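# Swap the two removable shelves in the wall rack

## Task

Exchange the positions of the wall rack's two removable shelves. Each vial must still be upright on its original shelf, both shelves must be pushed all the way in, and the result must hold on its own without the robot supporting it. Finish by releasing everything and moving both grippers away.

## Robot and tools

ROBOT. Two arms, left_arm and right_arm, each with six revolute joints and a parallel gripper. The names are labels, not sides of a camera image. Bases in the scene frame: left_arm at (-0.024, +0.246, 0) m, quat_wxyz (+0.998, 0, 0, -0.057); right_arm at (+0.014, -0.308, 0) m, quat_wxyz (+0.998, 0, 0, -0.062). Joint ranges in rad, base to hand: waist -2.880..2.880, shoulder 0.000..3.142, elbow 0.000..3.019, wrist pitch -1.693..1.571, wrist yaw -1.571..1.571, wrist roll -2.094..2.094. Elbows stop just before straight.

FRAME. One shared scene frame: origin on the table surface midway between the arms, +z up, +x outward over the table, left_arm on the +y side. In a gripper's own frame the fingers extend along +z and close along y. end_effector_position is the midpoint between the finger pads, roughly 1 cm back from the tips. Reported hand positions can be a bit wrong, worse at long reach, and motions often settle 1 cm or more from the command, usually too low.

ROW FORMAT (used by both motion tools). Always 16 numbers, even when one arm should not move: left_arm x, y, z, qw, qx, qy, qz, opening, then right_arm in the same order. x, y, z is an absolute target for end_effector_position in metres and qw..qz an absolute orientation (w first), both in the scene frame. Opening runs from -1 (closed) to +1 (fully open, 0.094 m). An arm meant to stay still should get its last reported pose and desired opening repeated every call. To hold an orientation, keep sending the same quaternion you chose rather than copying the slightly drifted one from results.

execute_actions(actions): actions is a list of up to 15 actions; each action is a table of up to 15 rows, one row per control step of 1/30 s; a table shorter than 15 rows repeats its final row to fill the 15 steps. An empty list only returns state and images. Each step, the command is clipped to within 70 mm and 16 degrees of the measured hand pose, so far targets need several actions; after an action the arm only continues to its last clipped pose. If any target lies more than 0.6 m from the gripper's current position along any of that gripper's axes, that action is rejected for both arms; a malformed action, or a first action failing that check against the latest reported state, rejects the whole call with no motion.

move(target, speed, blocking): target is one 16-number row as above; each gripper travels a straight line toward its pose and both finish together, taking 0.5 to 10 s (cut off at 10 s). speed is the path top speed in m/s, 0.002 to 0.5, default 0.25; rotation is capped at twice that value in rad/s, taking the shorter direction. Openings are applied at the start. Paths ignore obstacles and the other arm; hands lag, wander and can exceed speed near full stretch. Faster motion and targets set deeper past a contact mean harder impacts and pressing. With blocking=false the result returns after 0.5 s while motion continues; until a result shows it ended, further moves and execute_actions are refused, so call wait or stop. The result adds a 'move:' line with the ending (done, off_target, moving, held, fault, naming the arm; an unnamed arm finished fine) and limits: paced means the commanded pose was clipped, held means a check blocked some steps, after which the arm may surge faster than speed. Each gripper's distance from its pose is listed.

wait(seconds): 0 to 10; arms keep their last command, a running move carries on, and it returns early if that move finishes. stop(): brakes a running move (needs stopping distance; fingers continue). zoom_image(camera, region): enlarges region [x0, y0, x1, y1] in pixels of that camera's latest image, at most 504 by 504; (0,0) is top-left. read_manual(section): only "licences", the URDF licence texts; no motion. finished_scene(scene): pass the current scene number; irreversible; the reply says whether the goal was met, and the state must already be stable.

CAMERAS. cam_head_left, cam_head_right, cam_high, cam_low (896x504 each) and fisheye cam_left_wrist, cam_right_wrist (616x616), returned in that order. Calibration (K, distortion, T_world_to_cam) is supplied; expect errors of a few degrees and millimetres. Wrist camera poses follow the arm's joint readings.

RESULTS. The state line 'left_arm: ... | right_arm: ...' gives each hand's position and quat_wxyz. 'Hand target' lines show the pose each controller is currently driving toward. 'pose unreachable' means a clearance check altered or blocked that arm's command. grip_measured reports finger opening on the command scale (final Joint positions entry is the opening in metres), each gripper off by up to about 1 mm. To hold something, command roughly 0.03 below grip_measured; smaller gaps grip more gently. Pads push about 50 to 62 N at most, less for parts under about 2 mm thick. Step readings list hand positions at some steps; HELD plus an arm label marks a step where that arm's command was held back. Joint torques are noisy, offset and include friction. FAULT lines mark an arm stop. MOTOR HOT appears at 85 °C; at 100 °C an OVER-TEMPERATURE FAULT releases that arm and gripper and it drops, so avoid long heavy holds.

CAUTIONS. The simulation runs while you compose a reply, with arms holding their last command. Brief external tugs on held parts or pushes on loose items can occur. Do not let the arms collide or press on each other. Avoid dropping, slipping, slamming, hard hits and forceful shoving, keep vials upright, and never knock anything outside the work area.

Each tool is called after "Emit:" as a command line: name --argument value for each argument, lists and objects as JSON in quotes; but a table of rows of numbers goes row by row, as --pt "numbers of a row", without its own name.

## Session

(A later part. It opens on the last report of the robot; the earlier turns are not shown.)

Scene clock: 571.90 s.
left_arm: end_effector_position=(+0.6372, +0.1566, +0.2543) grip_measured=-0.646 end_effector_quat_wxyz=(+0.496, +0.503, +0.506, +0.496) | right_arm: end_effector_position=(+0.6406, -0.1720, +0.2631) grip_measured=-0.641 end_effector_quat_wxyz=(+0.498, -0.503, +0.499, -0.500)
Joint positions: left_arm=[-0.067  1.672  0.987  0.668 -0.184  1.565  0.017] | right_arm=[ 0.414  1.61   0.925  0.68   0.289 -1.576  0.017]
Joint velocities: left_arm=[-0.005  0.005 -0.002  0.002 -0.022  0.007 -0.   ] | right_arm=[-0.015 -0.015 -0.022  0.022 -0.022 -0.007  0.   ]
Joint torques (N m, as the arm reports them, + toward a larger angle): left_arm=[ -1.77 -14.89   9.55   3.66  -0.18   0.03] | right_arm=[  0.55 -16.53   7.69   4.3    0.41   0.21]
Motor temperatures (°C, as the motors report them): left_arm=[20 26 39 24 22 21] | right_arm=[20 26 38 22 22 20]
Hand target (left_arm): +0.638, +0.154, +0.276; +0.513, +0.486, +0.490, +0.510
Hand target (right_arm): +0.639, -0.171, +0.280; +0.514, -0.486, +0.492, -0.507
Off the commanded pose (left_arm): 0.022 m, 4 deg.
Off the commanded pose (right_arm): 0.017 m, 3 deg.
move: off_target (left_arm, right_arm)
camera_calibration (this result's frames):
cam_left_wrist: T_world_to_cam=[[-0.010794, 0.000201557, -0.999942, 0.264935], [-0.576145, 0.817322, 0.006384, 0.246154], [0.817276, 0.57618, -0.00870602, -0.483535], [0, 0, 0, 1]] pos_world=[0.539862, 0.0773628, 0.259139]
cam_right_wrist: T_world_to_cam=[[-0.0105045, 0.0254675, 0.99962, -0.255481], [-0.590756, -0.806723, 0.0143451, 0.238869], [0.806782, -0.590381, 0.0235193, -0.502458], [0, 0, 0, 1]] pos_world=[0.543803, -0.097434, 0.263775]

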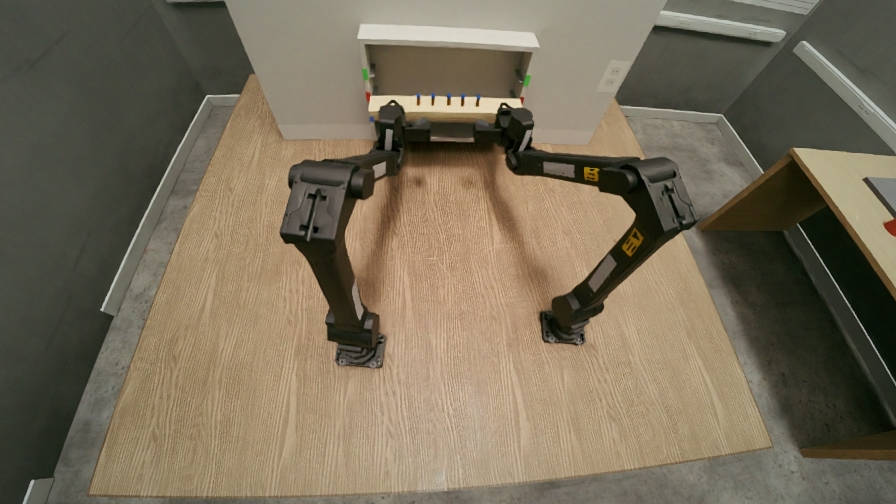

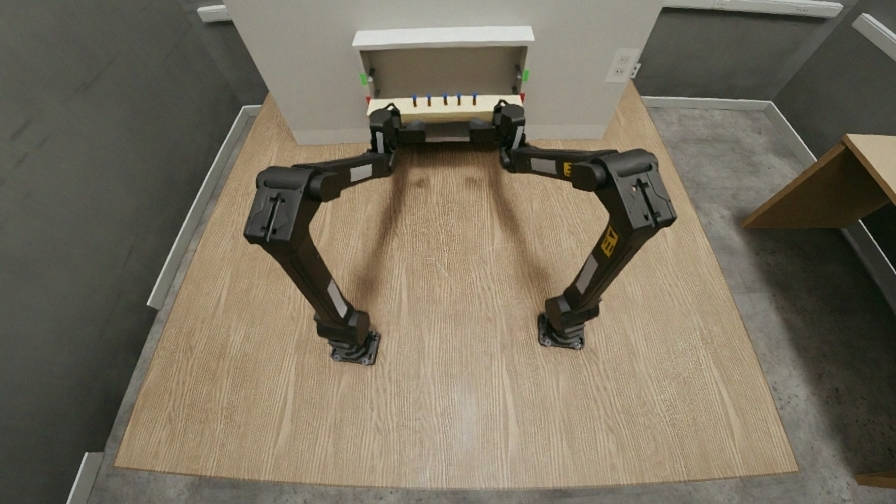

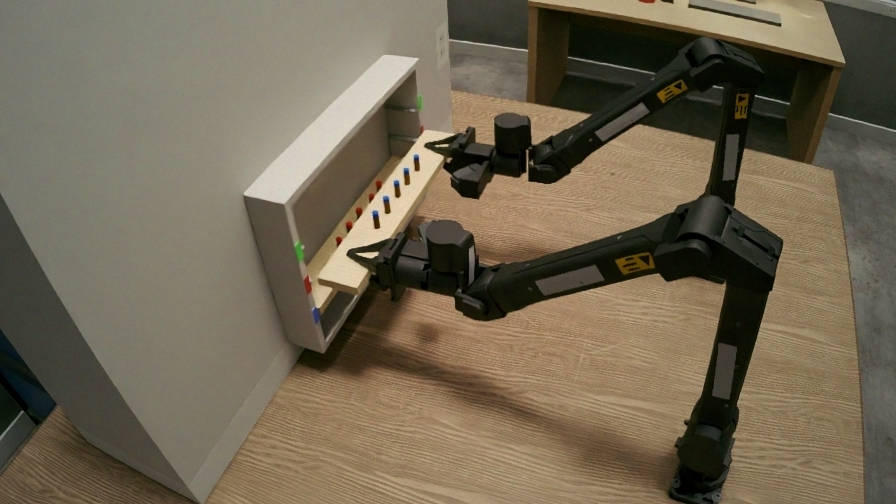

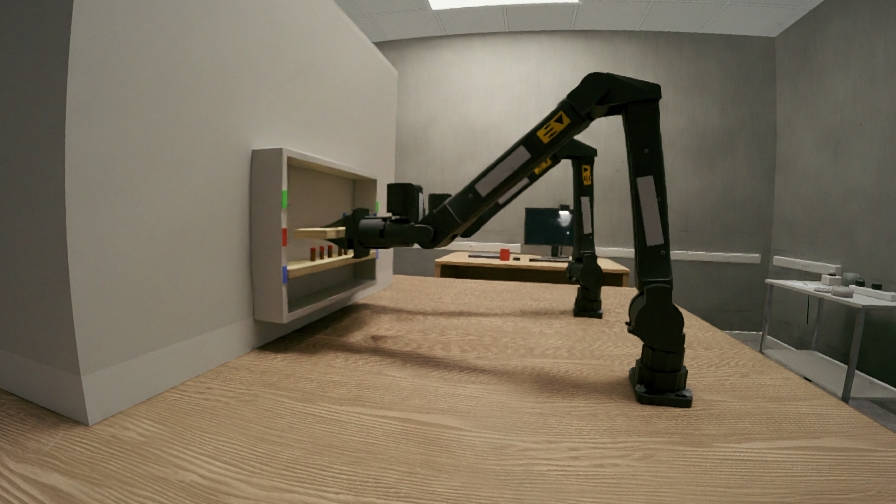

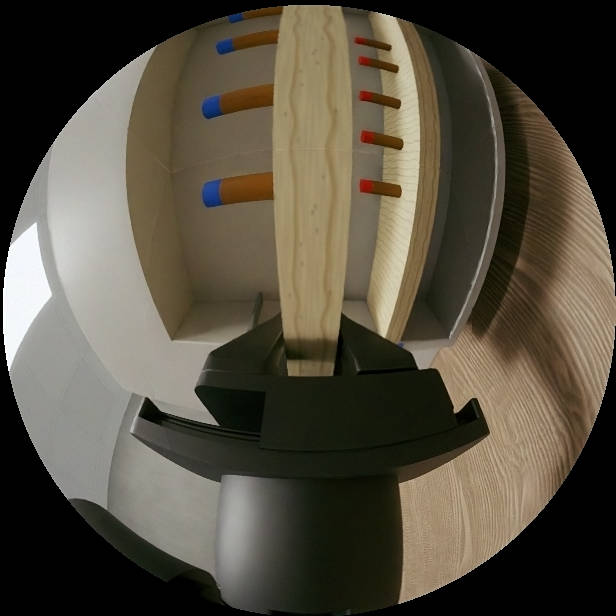

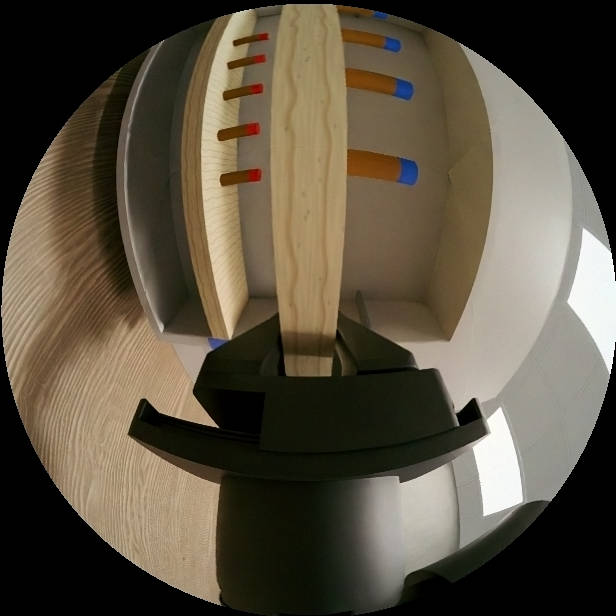

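Emit:
execute_actions --actions '[[[0.640,0.1545,0.279,0.515,0.485,0.489,0.511,-0.68,0.641,-0.1715,0.2825,0.515,-0.485,0.492,-0.508,-0.68],[0.642,0.155,0.282,0.516,0.484,0.489,0.511,-0.68,0.643,-0.172,0.285,0.515,-0.485,0.491,-0.509,-0.68],[0.644,0.1555,0.285,0.517,0.483,0.488,0.512,-0.68,0.645,-0.1725,0.2875,0.516,-0.484,0.491,-0.509,-0.68],[0.646,0.156,0.288,0.518,0.482,0.487,0.513,-0.68,0.647,-0.173,0.290,0.517,-0.483,0.491,-0.509,-0.68],[0.648,0.1565,0.291,0.519,0.481,0.487,0.513,-0.68,0.649,-0.1735,0.2925,0.518,-0.482,0.490,-0.510,-0.68],[0.650,0.157,0.294,0.520,0.480,0.486,0.514,-0.68,0.651,-0.174,0.295,0.518,-0.482,0.490,-0.510,-0.68],[0.6525,0.1575,0.297,0.521,0.479,0.485,0.515,-0.68,0.653,-0.1745,0.2975,0.519,-0.481,0.489,-0.511,-0.68],[0.655,0.158,0.300,0.522,0.478,0.485,0.515,-0.68,0.655,-0.175,0.300,0.520,-0.480,0.489,-0.511,-0.68],[0.6575,0.158,0.302,0.523,0.477,0.484,0.516,-0.68,0.6575,-0.1755,0.302,0.521,-0.479,0.488,-0.512,-0.68],[0.660,0.158,0.304,0.523,0.477,0.484,0.516,-0.68,0.660,-0.176,0.303,0.521,-0.479,0.488,-0.512,-0.68],[0.6625,0.158,0.304,0.523,0.477,0.484,0.516,-0.68,0.6625,-0.1765,0.303,0.521,-0.479,0.488,-0.512,-0.68],[0.665,0.158,0.304,0.523,0.477,0.484,0.516,-0.68,0.665,-0.177,0.303,0.521,-0.479,0.488,-0.512,-0.68],[0.667,0.158,0.304,0.523,0.477,0.484,0.516,-0.68,0.667,-0.177,0.303,0.521,-0.479,0.488,-0.512,-0.68],[0.669,0.158,0.304,0.523,0.477,0.484,0.516,-0.68,0.669,-0.177,0.303,0.521,-0.479,0.488,-0.512,-0.68],[0.670,0.158,0.304,0.523,0.477,0.484,0.516,-0.68,0.670,-0.177,0.303,0.521,-0.479,0.488,-0.512,-0.68]]]'

Emit:
wait --seconds 0.5

Scene clock: 595.87 s.
left_arm: end_effector_position=(+0.6403, +0.1563, +0.2537) grip_measured=-0.646 end_effector_quat_wxyz=(+0.498, +0.504, +0.504, +0.494) | right_arm: end_effector_position=(+0.6430, -0.1720, +0.2614) grip_measured=-0.641 end_effector_quat_wxyz=(+0.499, -0.508, +0.497, -0.496)
Joint positions: left_arm=[-0.063  1.68   0.995  0.668 -0.172  1.565  0.017] | right_arm=[ 0.408  1.615  0.93   0.676  0.271 -1.576  0.017]
Joint velocities: left_arm=[ 0.005  0.103  0.095 -0.002 -0.066 -0.007  0.001] | right_arm=[-0.024  0.083  0.085 -0.032  0.007 -0.022  0.   ]
Joint torques (N m, as the arm reports them, + toward a larger angle): left_arm=[ -0.11 -15.68  15.9    2.09   0.     0.02] | right_arm=[ -0.96 -15.37  12.91   2.75  -0.1    0.22]
Motor temperatures (°C, as the motors report them): left_arm=[20 25 39 24 21 21] | right_arm=[20 26 37 22 22 20]
Hand target (left_arm): +0.663, +0.159, +0.304; +0.522, +0.477, +0.483, +0.516
Hand target (right_arm): +0.664, -0.178, +0.303; +0.521, -0.479, +0.488, -0.512
Off the commanded pose (left_arm): 0.058 m, 5 deg.
Off the commanded pose (right_arm): 0.050 m, 5 deg.
Step readings (end_effector_position):
0: left_arm (+0.6372, +0.1566, +0.2543) | right_arm (+0.6406, -0.1720, +0.2632)
1: left_arm (+0.6372, +0.1566, +0.2543) | right_arm (+0.6406, -0.1719, +0.2632)
2: left_arm (+0.6372, +0.1566, +0.2543) | right_arm (+0.6406, -0.1718, +0.2632)
4: left_arm (+0.6372, +0.1565, +0.2543) | right_arm (+0.6406, -0.1716, +0.2632)
8: left_arm (+0.6373, +0.1570, +0.2543) | right_arm (+0.6406, -0.1711, +0.2631)
15: end_effector_position above
camera_calibration (this result's frames):
cam_left_wrist: T_world_to_cam=[[-0.0104522, 0.0000273463, -0.999945, 0.264159], [-0.569583, 0.821912, 0.00597621, 0.243339], [0.821868, 0.569614, -0.00857524, -0.487959], [0, 0, 0, 1]] pos_world=[0.5424, 0.0779375, 0.258506]
cam_right_wrist: T_world_to_cam=[[-0.00603077, 0.0266437, 0.999627, -0.25641], [-0.580786, -0.813853, 0.0181883, 0.231686], [0.814034, -0.58046, 0.0203825, -0.506531], [0, 0, 0, 1]] pos_world=[0.545346, -0.098631, 0.262425]

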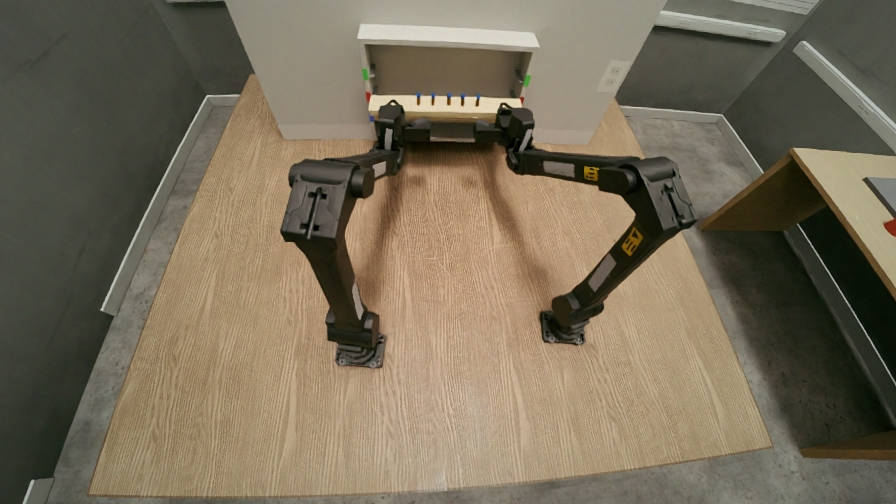

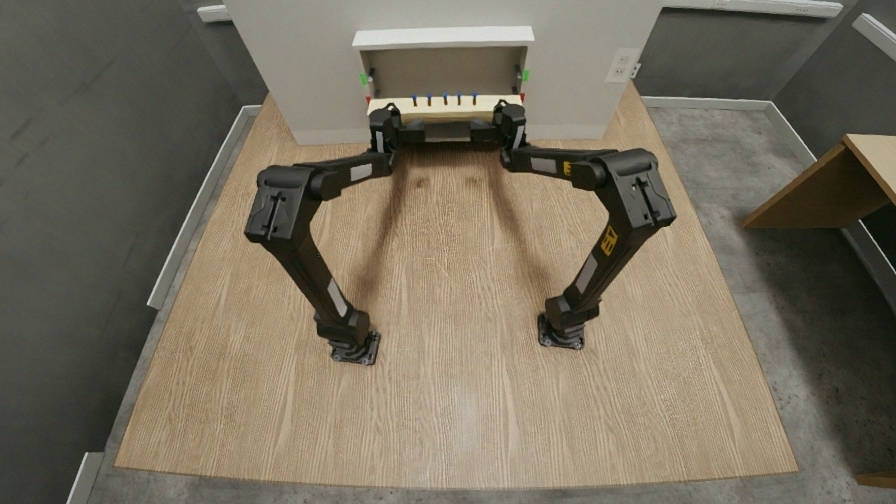

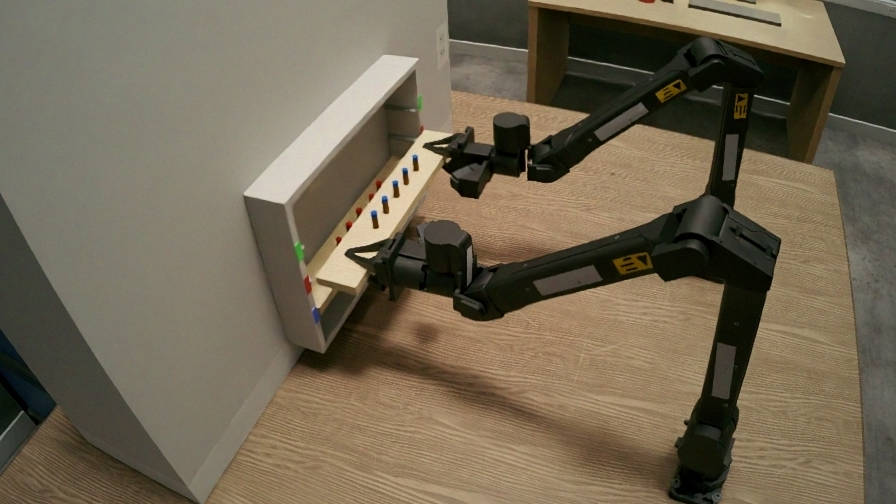

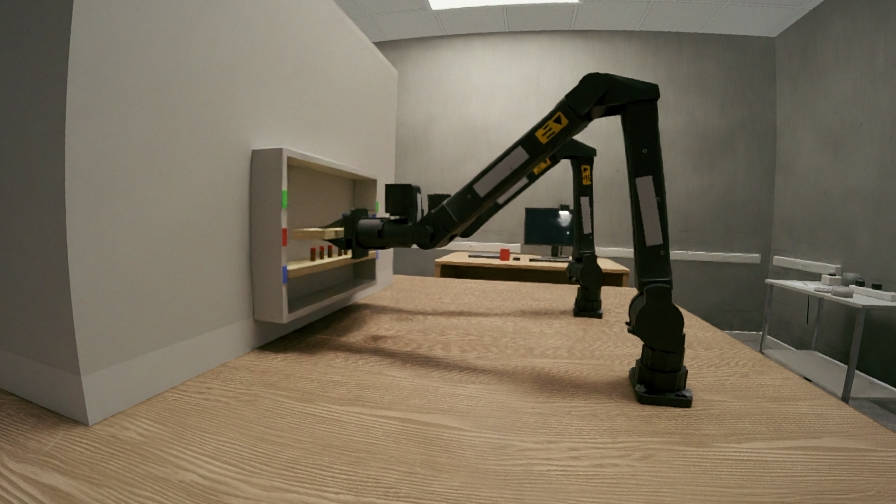

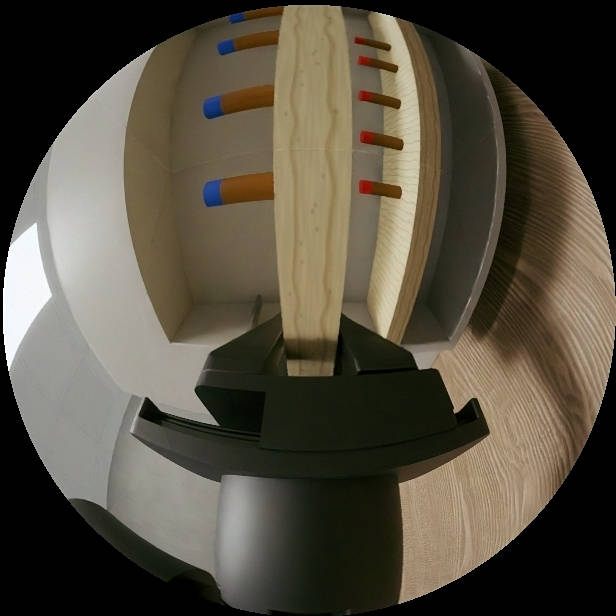

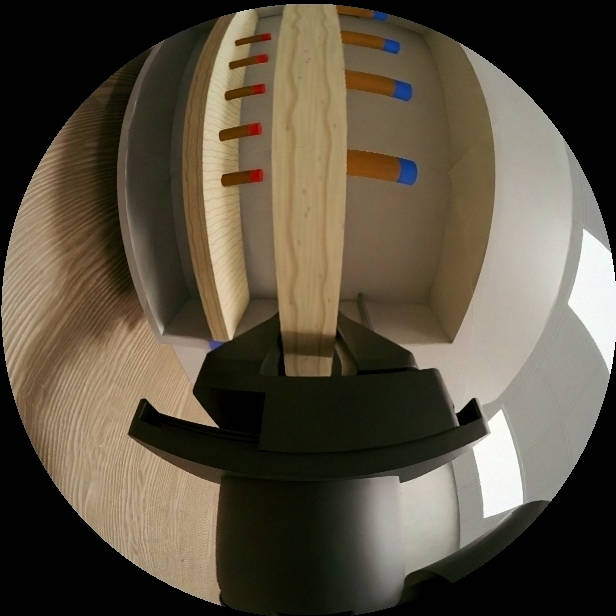

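Scene clock: 596.37 s.
left_arm: end_effector_position=(+0.6443, +0.1554, +0.2517) grip_measured=-0.646 end_effector_quat_wxyz=(+0.498, +0.505, +0.504, +0.493) | right_arm: end_effector_position=(+0.6467, -0.1728, +0.2597) grip_measured=-0.641 end_effector_quat_wxyz=(+0.498, -0.508, +0.498, -0.496)
Joint positions: left_arm=[-0.063  1.692  1.006  0.668 -0.171  1.565  0.017] | right_arm=[ 0.405  1.625  0.938  0.674  0.27  -1.575  0.017]
Joint velocities: left_arm=[-0.005 -0.015  0.012  0.017 -0.037  0.007 -0.001] | right_arm=[ 0.005 -0.015  0.012 -0.012  0.007 -0.037  0.   ]
Joint torques (N m, as the arm reports them, + toward a larger angle): left_arm=[ -1.14 -15.96  15.82   2.05   0.02   0.02] | right_arm=[ -0.8  -15.84  12.7    2.81  -0.05   0.2 ]
Motor temperatures (°C, as the motors report them): left_arm=[20 25 39 24 21 21] | right_arm=[20 26 37 22 22 20]
Hand target (left_arm): +0.663, +0.159, +0.304; +0.522, +0.477, +0.483, +0.516
Hand target (right_arm): +0.664, -0.178, +0.303; +0.521, -0.479, +0.488, -0.512
Off the commanded pose (left_arm): 0.058 m, 6 deg.
Off the commanded pose (right_arm): 0.049 m, 5 deg.
wait: 0.50 s; at rest by 0.27 s
camera_calibration (this result's frames):
cam_left_wrist: T_world_to_cam=[[-0.0115821, 0.000221642, -0.999933, 0.262966], [-0.568635, 0.822562, 0.00676875, 0.245474], [0.822509, 0.568675, -0.00940097, -0.49081], [0, 0, 0, 1]] pos_world=[0.546326, 0.0771353, 0.256673]
cam_right_wrist: T_world_to_cam=[[-0.00340825, 0.0270057, 0.999629, -0.25631], [-0.582292, -0.812734, 0.0199712, 0.233908], [0.812972, -0.582008, 0.0184952, -0.50902], [0, 0, 0, 1]] pos_world=[0.549148, -0.0992266, 0.260958]

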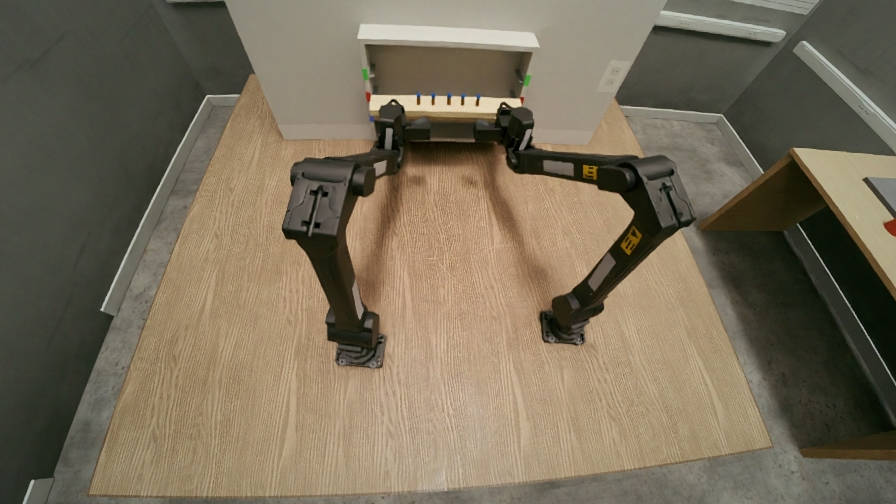

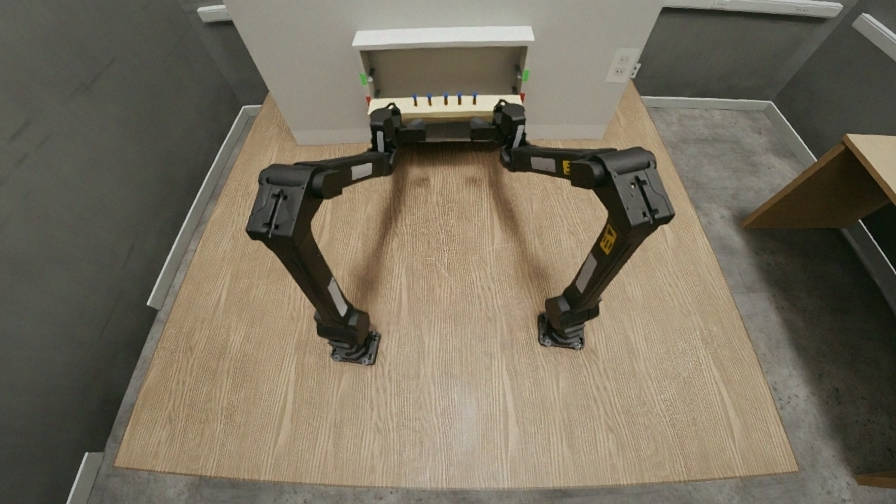

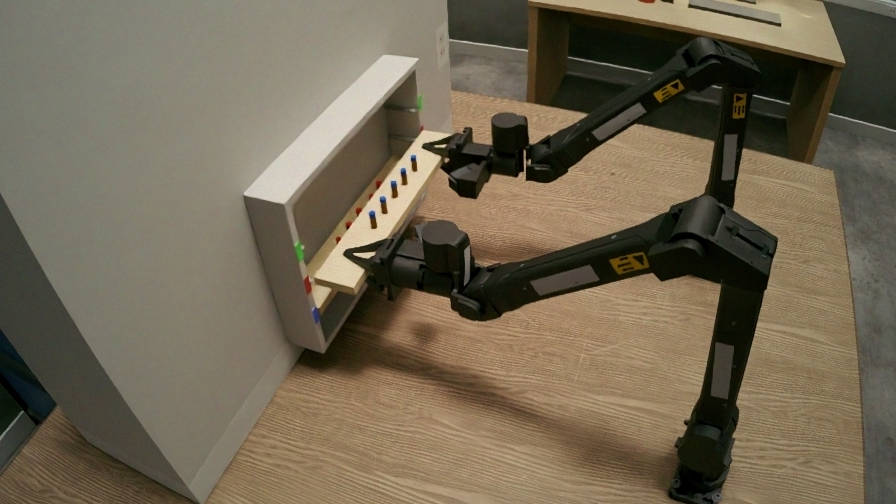

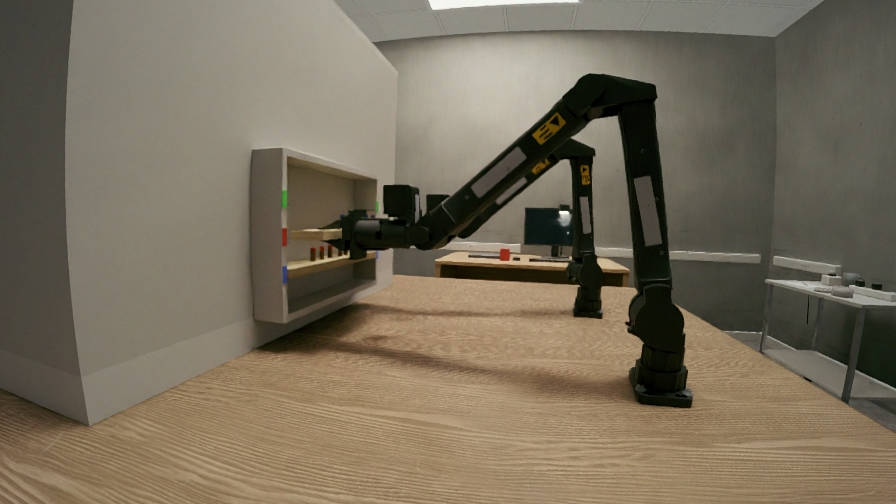

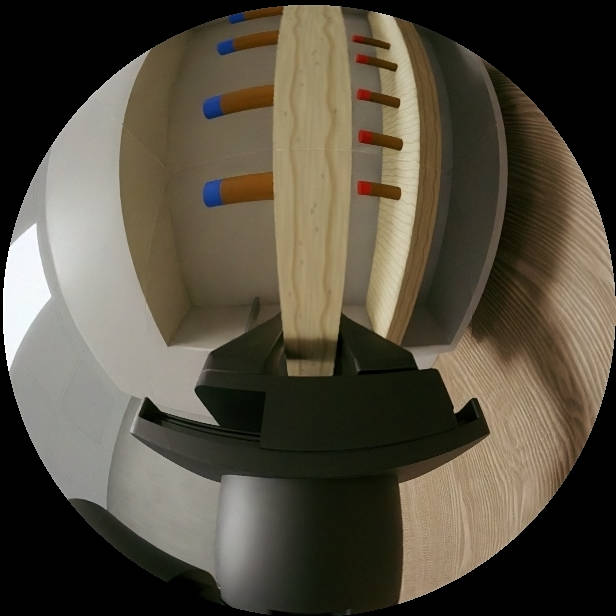

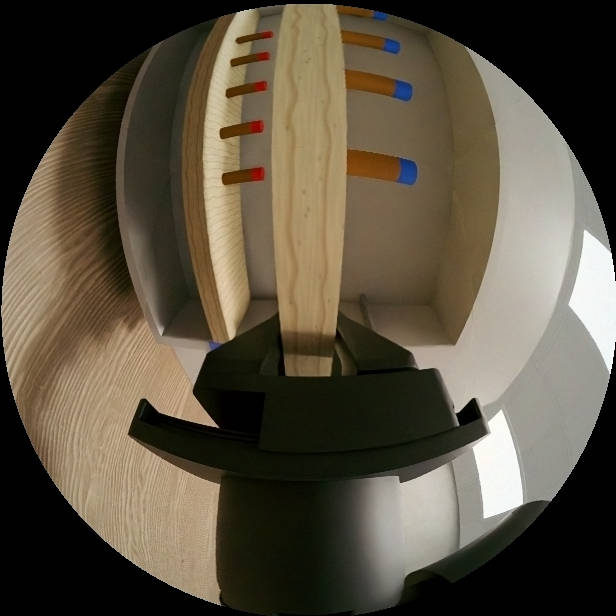

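Emit:
execute_actions --actions '[[[0.670,0.158,0.305,0.5235,0.4765,0.4835,0.5165,-0.68,0.670,-0.177,0.304,0.5215,-0.4785,0.488,-0.512,-0.68],[0.6705,0.158,0.306,0.524,0.476,0.483,0.517,-0.68,0.6703,-0.177,0.3045,0.522,-0.478,0.4875,-0.5125,-0.68],[0.671,0.158,0.307,0.5245,0.4755,0.4825,0.5175,-0.68,0.6706,-0.177,0.3053,0.5225,-0.4775,0.487,-0.513,-0.68],[0.6715,0.158,0.308,0.525,0.475,0.482,0.518,-0.68,0.671,-0.177,0.306,0.523,-0.477,0.487,-0.513,-0.68],[0.672,0.158,0.309,0.5255,0.4745,0.482,0.518,-0.68,0.6713,-0.177,0.307,0.5235,-0.4765,0.4865,-0.5135,-0.68],[0.6725,0.158,0.310,0.526,0.474,0.4815,0.5185,-0.68,0.6716,-0.177,0.3077,0.524,-0.476,0.4865,-0.5135,-0.68],[0.673,0.158,0.311,0.5265,0.4735,0.481,0.519,-0.68,0.672,-0.177,0.3085,0.5245,-0.4755,0.486,-0.514,-0.68],[0.6735,0.158,0.312,0.527,0.473,0.4805,0.5195,-0.68,0.6723,-0.177,0.309,0.5245,-0.4755,0.486,-0.514,-0.68],[0.674,0.158,0.313,0.5275,0.4725,0.480,0.520,-0.68,0.6726,-0.177,0.310,0.525,-0.475,0.4855,-0.5145,-0.68]]]'

Scene clock: 611.70 s.
left_arm: end_effector_position=(+0.6485, +0.1547, +0.2608) grip_measured=-0.646 end_effector_quat_wxyz=(+0.502, +0.501, +0.499, +0.498) | right_arm: end_effector_position=(+0.6504, -0.1734, +0.2675) grip_measured=-0.641 end_effector_quat_wxyz=(+0.502, -0.503, +0.496, -0.499)
Joint positions: left_arm=[-0.063  1.692  1.023  0.668 -0.171  1.569  0.017] | right_arm=[ 0.403  1.625  0.953  0.674  0.27  -1.575  0.017]
Joint velocities: left_arm=[ 0.005 -0.005  0.002 -0.007 -0.007  0.007  0.   ] | right_arm=[-0.024 -0.015  0.017 -0.022  0.037  0.022  0.   ]
Joint torques (N m, as the arm reports them, + toward a larger angle): left_arm=[ -0.69 -15.39  16.02   2.1    0.08  -0.03] | right_arm=[ -0.34 -16.31  12.59   2.8   -0.08   0.21]
Motor temperatures (°C, as the motors report them): left_arm=[20 25 43 23 21 21] | right_arm=[20 25 42 22 22 20]
Hand target (left_arm): +0.668, +0.159, +0.313; +0.526, +0.472, +0.479, +0.520
Hand target (right_arm): +0.668, -0.178, +0.310; +0.525, -0.474, +0.485, -0.514
Off the commanded pose (left_arm): 0.058 m, 6 deg.
Off the commanded pose (right_arm): 0.048 m, 5 deg.
Step readings (end_effector_position):
0: left_arm (+0.6443, +0.1554, +0.2517) | right_arm (+0.6467, -0.1728, +0.2597)
1: left_arm (+0.6443, +0.1554, +0.2517) | right_arm (+0.6467, -0.1728, +0.2597)
2: left_arm (+0.6443, +0.1554, +0.2517) | right_arm (+0.6467, -0.1728, +0.2597)
4: left_arm (+0.6444, +0.1554, +0.2519) | right_arm (+0.6467, -0.1728, +0.2597)
8: left_arm (+0.6456, +0.1552, +0.2542) | right_arm (+0.6476, -0.1728, +0.2617)
15: end_effector_position above
camera_calibration (this result's frames):
cam_left_wrist: T_world_to_cam=[[0.00496502, 0.00146548, -0.999987, 0.261141], [-0.568645, 0.822582, -0.00161788, 0.250564], [0.822568, 0.568645, 0.00491747, -0.497475], [0, 0, 0, 1]] pos_world=[0.550393, 0.0763949, 0.26399]
cam_right_wrist: T_world_to_cam=[[-0.017283, 0.0230074, 0.999586, -0.255719], [-0.58404, -0.811679, 0.0085842, 0.239803], [0.811541, -0.58365, 0.0274655, -0.514288], [0, 0, 0, 1]] pos_world=[0.553, -0.0996378, 0.267679]

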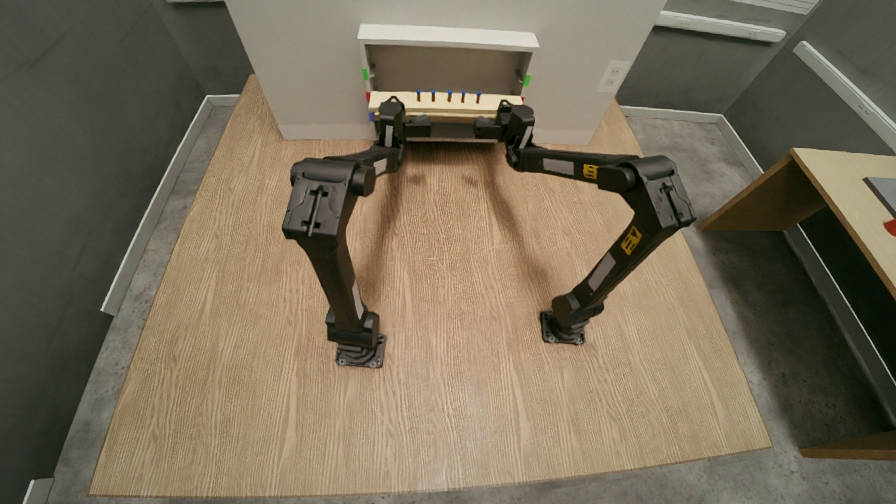

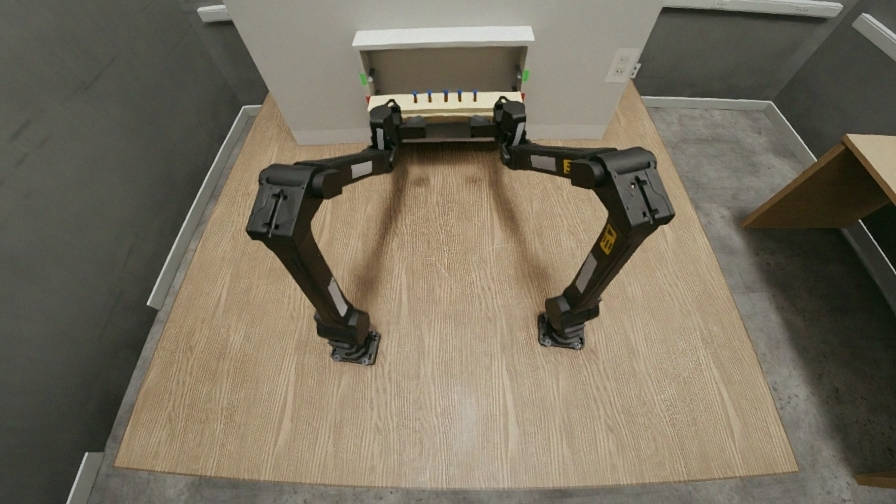

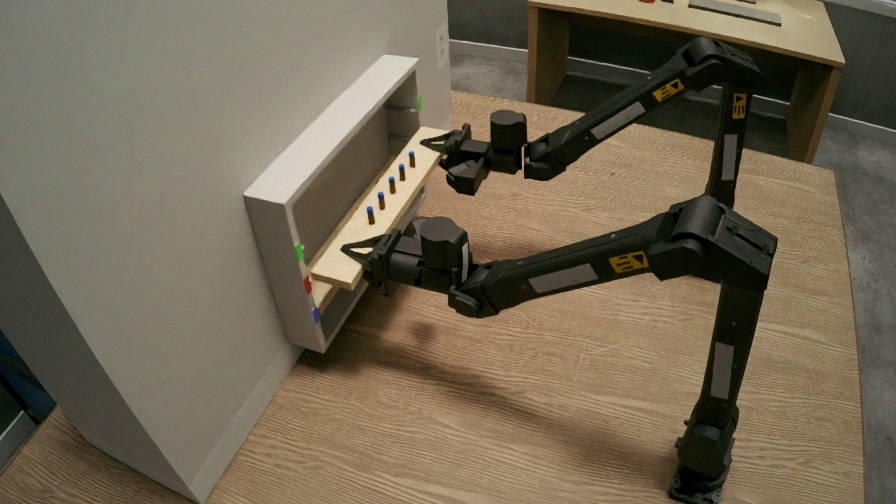

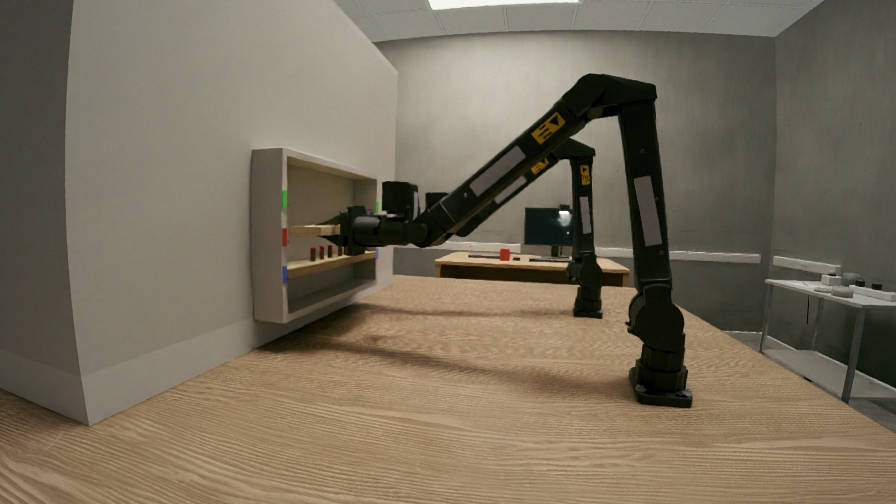

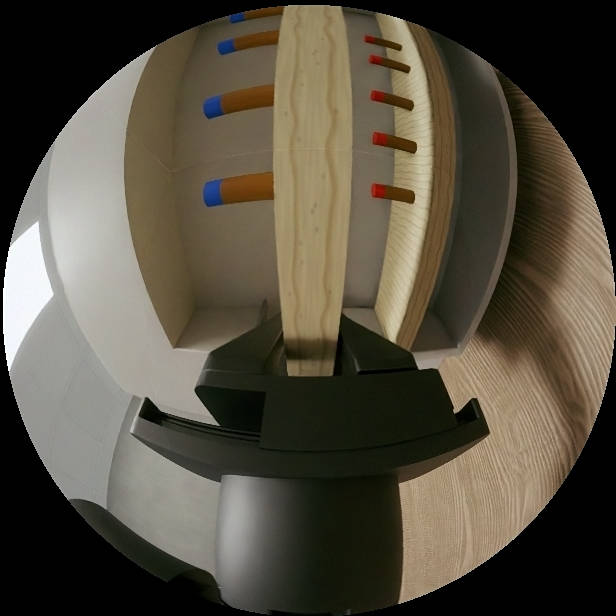

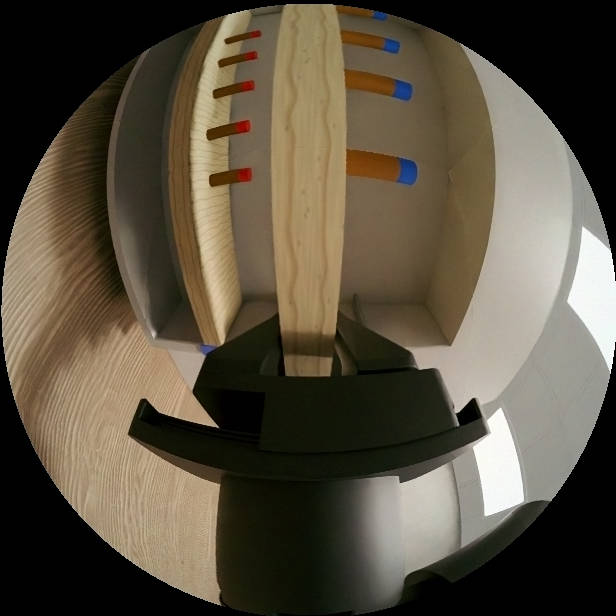

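Emit:
execute_actions --actions '[[[0.675,0.1585,0.313,0.5275,0.4725,0.480,0.520,-0.68,0.6733,-0.177,0.310,0.525,-0.475,0.4855,-0.5145,-0.68],[0.6765,0.159,0.313,0.5275,0.4725,0.480,0.520,-0.68,0.6745,-0.177,0.310,0.525,-0.475,0.4855,-0.5145,-0.68],[0.6785,0.159,0.313,0.5275,0.4725,0.480,0.520,-0.68,0.6765,-0.177,0.310,0.525,-0.475,0.4855,-0.5145,-0.68],[0.6805,0.159,0.313,0.5275,0.4725,0.480,0.520,-0.68,0.6785,-0.177,0.310,0.525,-0.475,0.4855,-0.5145,-0.68],[0.6825,0.159,0.313,0.5275,0.4725,0.480,0.520,-0.68,0.6805,-0.177,0.310,0.525,-0.475,0.4855,-0.5145,-0.68],[0.6845,0.159,0.313,0.5275,0.4725,0.480,0.520,-0.68,0.6825,-0.177,0.310,0.525,-0.475,0.4855,-0.5145,-0.68],[0.6865,0.159,0.313,0.5275,0.4725,0.480,0.520,-0.68,0.6845,-0.177,0.310,0.525,-0.475,0.4855,-0.5145,-0.68],[0.6885,0.159,0.313,0.5275,0.4725,0.480,0.520,-0.68,0.6865,-0.177,0.310,0.525,-0.475,0.4855,-0.5145,-0.68],[0.6905,0.159,0.3128,0.5275,0.4725,0.480,0.520,-0.68,0.6885,-0.177,0.3098,0.525,-0.475,0.4855,-0.5145,-0.68],[0.6925,0.159,0.3126,0.5275,0.4725,0.480,0.520,-0.68,0.6905,-0.177,0.3096,0.525,-0.475,0.4855,-0.5145,-0.68],[0.6945,0.159,0.3124,0.5275,0.4725,0.480,0.520,-0.68,0.6925,-0.177,0.3094,0.525,-0.475,0.4855,-0.5145,-0.68],[0.6965,0.159,0.3122,0.5275,0.4725,0.480,0.520,-0.68,0.6945,-0.177,0.3092,0.525,-0.475,0.4855,-0.5145,-0.68],[0.6985,0.159,0.312,0.5275,0.4725,0.480,0.520,-0.68,0.6965,-0.177,0.309,0.525,-0.475,0.4855,-0.5145,-0.68],[0.7005,0.159,0.3118,0.5275,0.4725,0.480,0.520,-0.68,0.6985,-0.177,0.3088,0.525,-0.475,0.4855,-0.5145,-0.68],[0.7025,0.159,0.3116,0.5275,0.4725,0.480,0.520,-0.68,0.7005,-0.177,0.3086,0.525,-0.475,0.4855,-0.5145,-0.68]],[[0.7045,0.159,0.3114,0.5275,0.4725,0.480,0.520,-0.68,0.7025,-0.177,0.3084,0.525,-0.475,0.4855,-0.5145,-0.68],[0.7065,0.159,0.3112,0.5275,0.4725,0.480,0.520,-0.68,0.7045,-0.177,0.3082,0.525,-0.475,0.4855,-0.5145,-0.68],[0.7085,0.159,0.311,0.5275,0.4725,0.480,0.520,-0.68,0.7065,-0.177,0.308,0.525,-0.475,0.4855,-0.5145,-0.68],[0.7105,0.159,0.3108,0.5275,0.4725,0.480,0.520,-0.68,0.7085,-0.177,0.3078,0.525,-0.475,0.4855,-0.5145,-0.68],[0.7125,0.159,0.3106,0.5275,0.4725,0.480,0.520,-0.68,0.7105,-0.177,0.3076,0.525,-0.475,0.4855,-0.5145,-0.68],[0.7145,0.159,0.3104,0.5275,0.4725,0.480,0.520,-0.68,0.7125,-0.177,0.3074,0.525,-0.475,0.4855,-0.5145,-0.68],[0.7165,0.159,0.3102,0.5275,0.4725,0.480,0.520,-0.68,0.7145,-0.177,0.3072,0.525,-0.475,0.4855,-0.5145,-0.68],[0.7185,0.159,0.310,0.5275,0.4725,0.480,0.520,-0.68,0.7165,-0.177,0.307,0.525,-0.475,0.4855,-0.5145,-0.68],[0.7205,0.159,0.3098,0.5275,0.4725,0.480,0.520,-0.68,0.7185,-0.177,0.3068,0.525,-0.475,0.4855,-0.5145,-0.68],[0.7225,0.159,0.3096,0.5275,0.4725,0.480,0.520,-0.68,0.7205,-0.177,0.3066,0.525,-0.475,0.4855,-0.5145,-0.68],[0.7245,0.159,0.3094,0.5275,0.4725,0.480,0.520,-0.68,0.7225,-0.177,0.3064,0.525,-0.475,0.4855,-0.5145,-0.68],[0.7265,0.159,0.3092,0.5275,0.4725,0.480,0.520,-0.68,0.7245,-0.177,0.3062,0.525,-0.475,0.4855,-0.5145,-0.68],[0.728,0.159,0.309,0.5275,0.4725,0.480,0.520,-0.68,0.726,-0.177,0.306,0.525,-0.475,0.4855,-0.5145,-0.68],[0.729,0.159,0.309,0.5275,0.4725,0.480,0.520,-0.68,0.727,-0.177,0.306,0.525,-0.475,0.4855,-0.5145,-0.68],[0.730,0.159,0.309,0.5275,0.4725,0.480,0.520,-0.68,0.728,-0.177,0.306,0.525,-0.475,0.4855,-0.5145,-0.68]]]'

Scene clock: 648.50 s.
left_arm: end_effector_position=(+0.7017, +0.1541, +0.2547) grip_measured=-0.646 end_effector_quat_wxyz=(+0.502, +0.502, +0.499, +0.498) | right_arm: end_effector_position=(+0.7028, -0.1730, +0.2621) grip_measured=-0.641 end_effector_quat_wxyz=(+0.501, -0.503, +0.497, -0.499)
Joint positions: left_arm=[-0.047  1.816  1.181  0.634 -0.154  1.569  0.017] | right_arm=[ 0.377  1.745  1.101  0.646  0.245 -1.575  0.017]
Joint velocities: left_arm=[ 0.005  0.112  0.125 -0.051 -0.037  0.066 -0.   ] | right_arm=[-0.034  0.103  0.125 -0.027  0.022 -0.139 -0.   ]
Joint torques (N m, as the arm reports them, + toward a larger angle): left_arm=[ -0.31 -18.47  16.14   1.82   0.07  -0.03] | right_arm=[ -0.63 -19.23  12.98   2.78  -0.12   0.23]
Motor temperatures (°C, as the motors report them): left_arm=[20 25 47 23 21 21] | right_arm=[20 25 45 22 22 20]
Hand target (left_arm): +0.722, +0.159, +0.310; +0.526, +0.472, +0.479, +0.520
Hand target (right_arm): +0.722, -0.178, +0.307; +0.525, -0.474, +0.485, -0.514
Off the commanded pose (left_arm): 0.061 m, 6 deg.
Off the commanded pose (right_arm): 0.051 m, 5 deg.
Step readings (end_effector_position; steps 1 to 15: 1st action; 16 to 30: 2nd action):
0: left_arm (+0.6488, +0.1546, +0.2604) | right_arm (+0.6505, -0.1734, +0.2677)
1: left_arm (+0.6488, +0.1546, +0.2604) | right_arm (+0.6505, -0.1734, +0.2674)
2: left_arm (+0.6490, +0.1546, +0.2604) | right_arm (+0.6505, -0.1734, +0.2674)
4: left_arm (+0.6503, +0.1546, +0.2605) | right_arm (+0.6516, -0.1734, +0.2675)
8: left_arm (+0.6573, +0.1548, +0.2609) | right_arm (+0.6586, -0.1731, +0.2678)
15: left_arm (+0.6725, +0.1545, +0.2595) | right_arm (+0.6737, -0.1732, +0.2664)
16: left_arm (+0.6746, +0.1543, +0.2591) | right_arm (+0.6758, -0.1733, +0.2663)
17: left_arm (+0.6765, +0.1543, +0.2588) | right_arm (+0.6778, -0.1734, +0.2658)
19: left_arm (+0.6805, +0.1543, +0.2578) | right_arm (+0.6816, -0.1733, +0.2650)
23: left_arm (+0.6883, +0.1543, +0.2563) | right_arm (+0.6894, -0.1731, +0.2634)
30: end_effector_position above
camera_calibration (this result's frames):
cam_left_wrist: T_world_to_cam=[[0.00571963, 0.00169682, -0.999982, 0.254266], [-0.567387, 0.823449, -0.00184803, 0.280376], [0.823431, 0.567388, 0.00567258, -0.541457], [0, 0, 0, 1]] pos_world=[0.60348, 0.0759091, 0.257851]
cam_right_wrist: T_world_to_cam=[[-0.0165208, 0.0232661, 0.999593, -0.249973], [-0.585272, -0.810785, 0.00919839, 0.271596], [0.810669, -0.584881, 0.0270118, -0.555931], [0, 0, 0, 1]] pos_world=[0.605504, -0.0991321, 0.26239]

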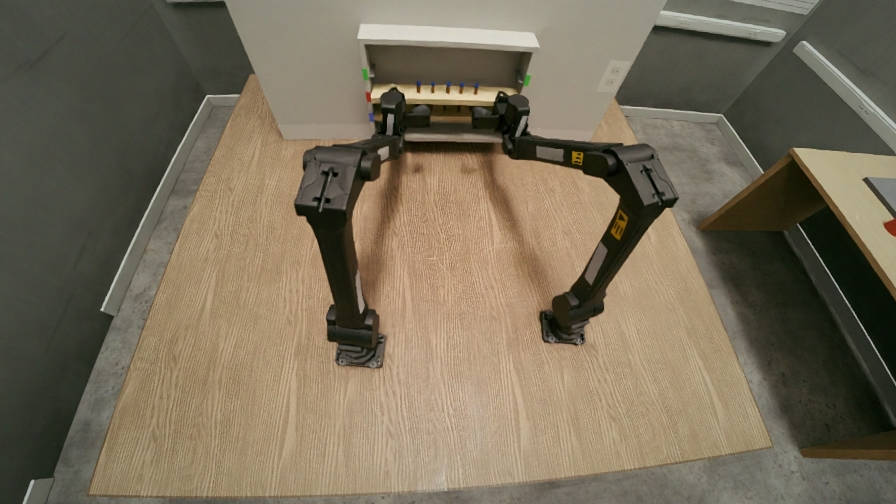

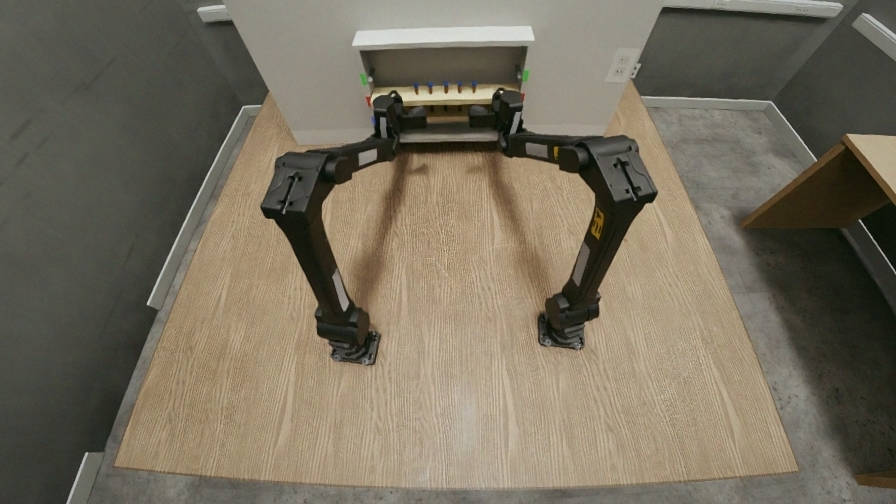

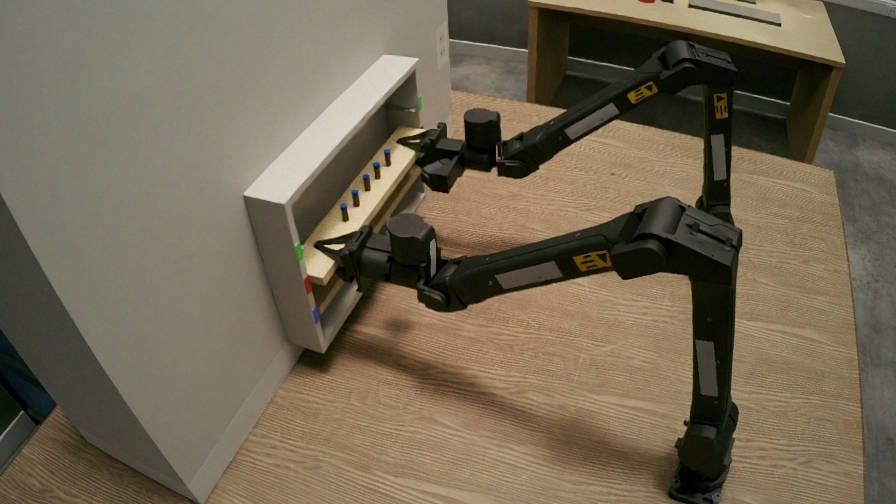

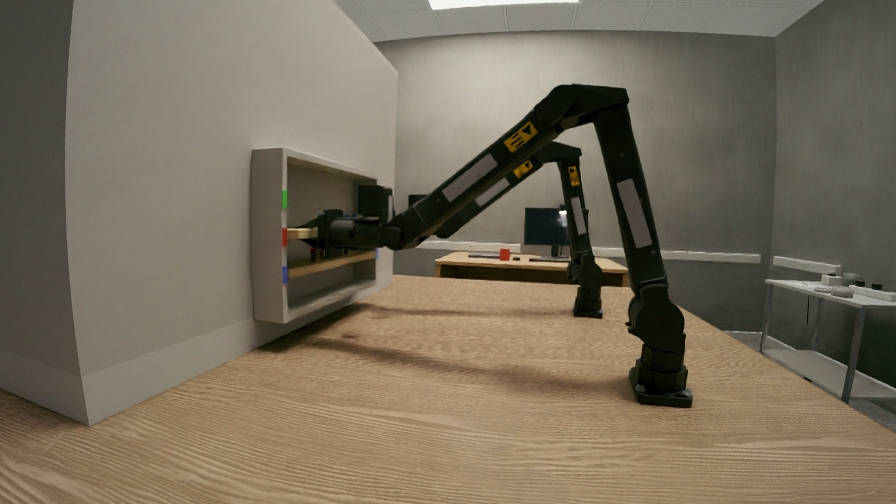

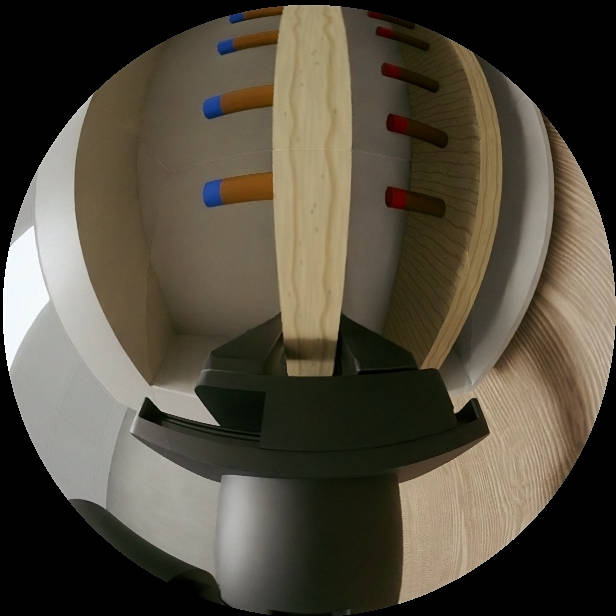

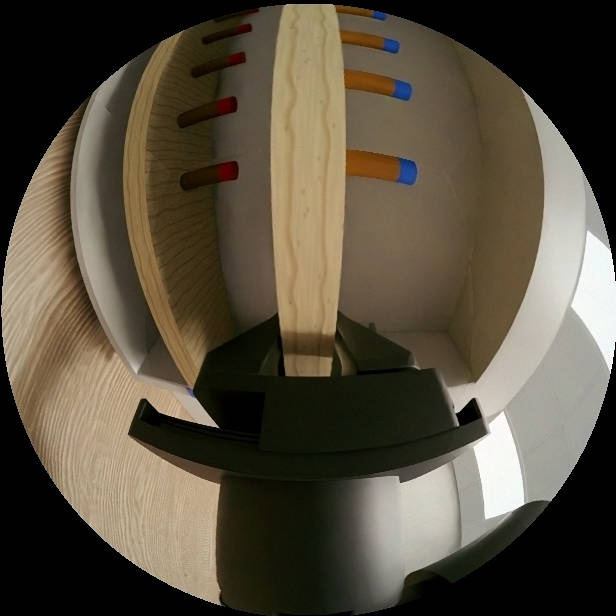

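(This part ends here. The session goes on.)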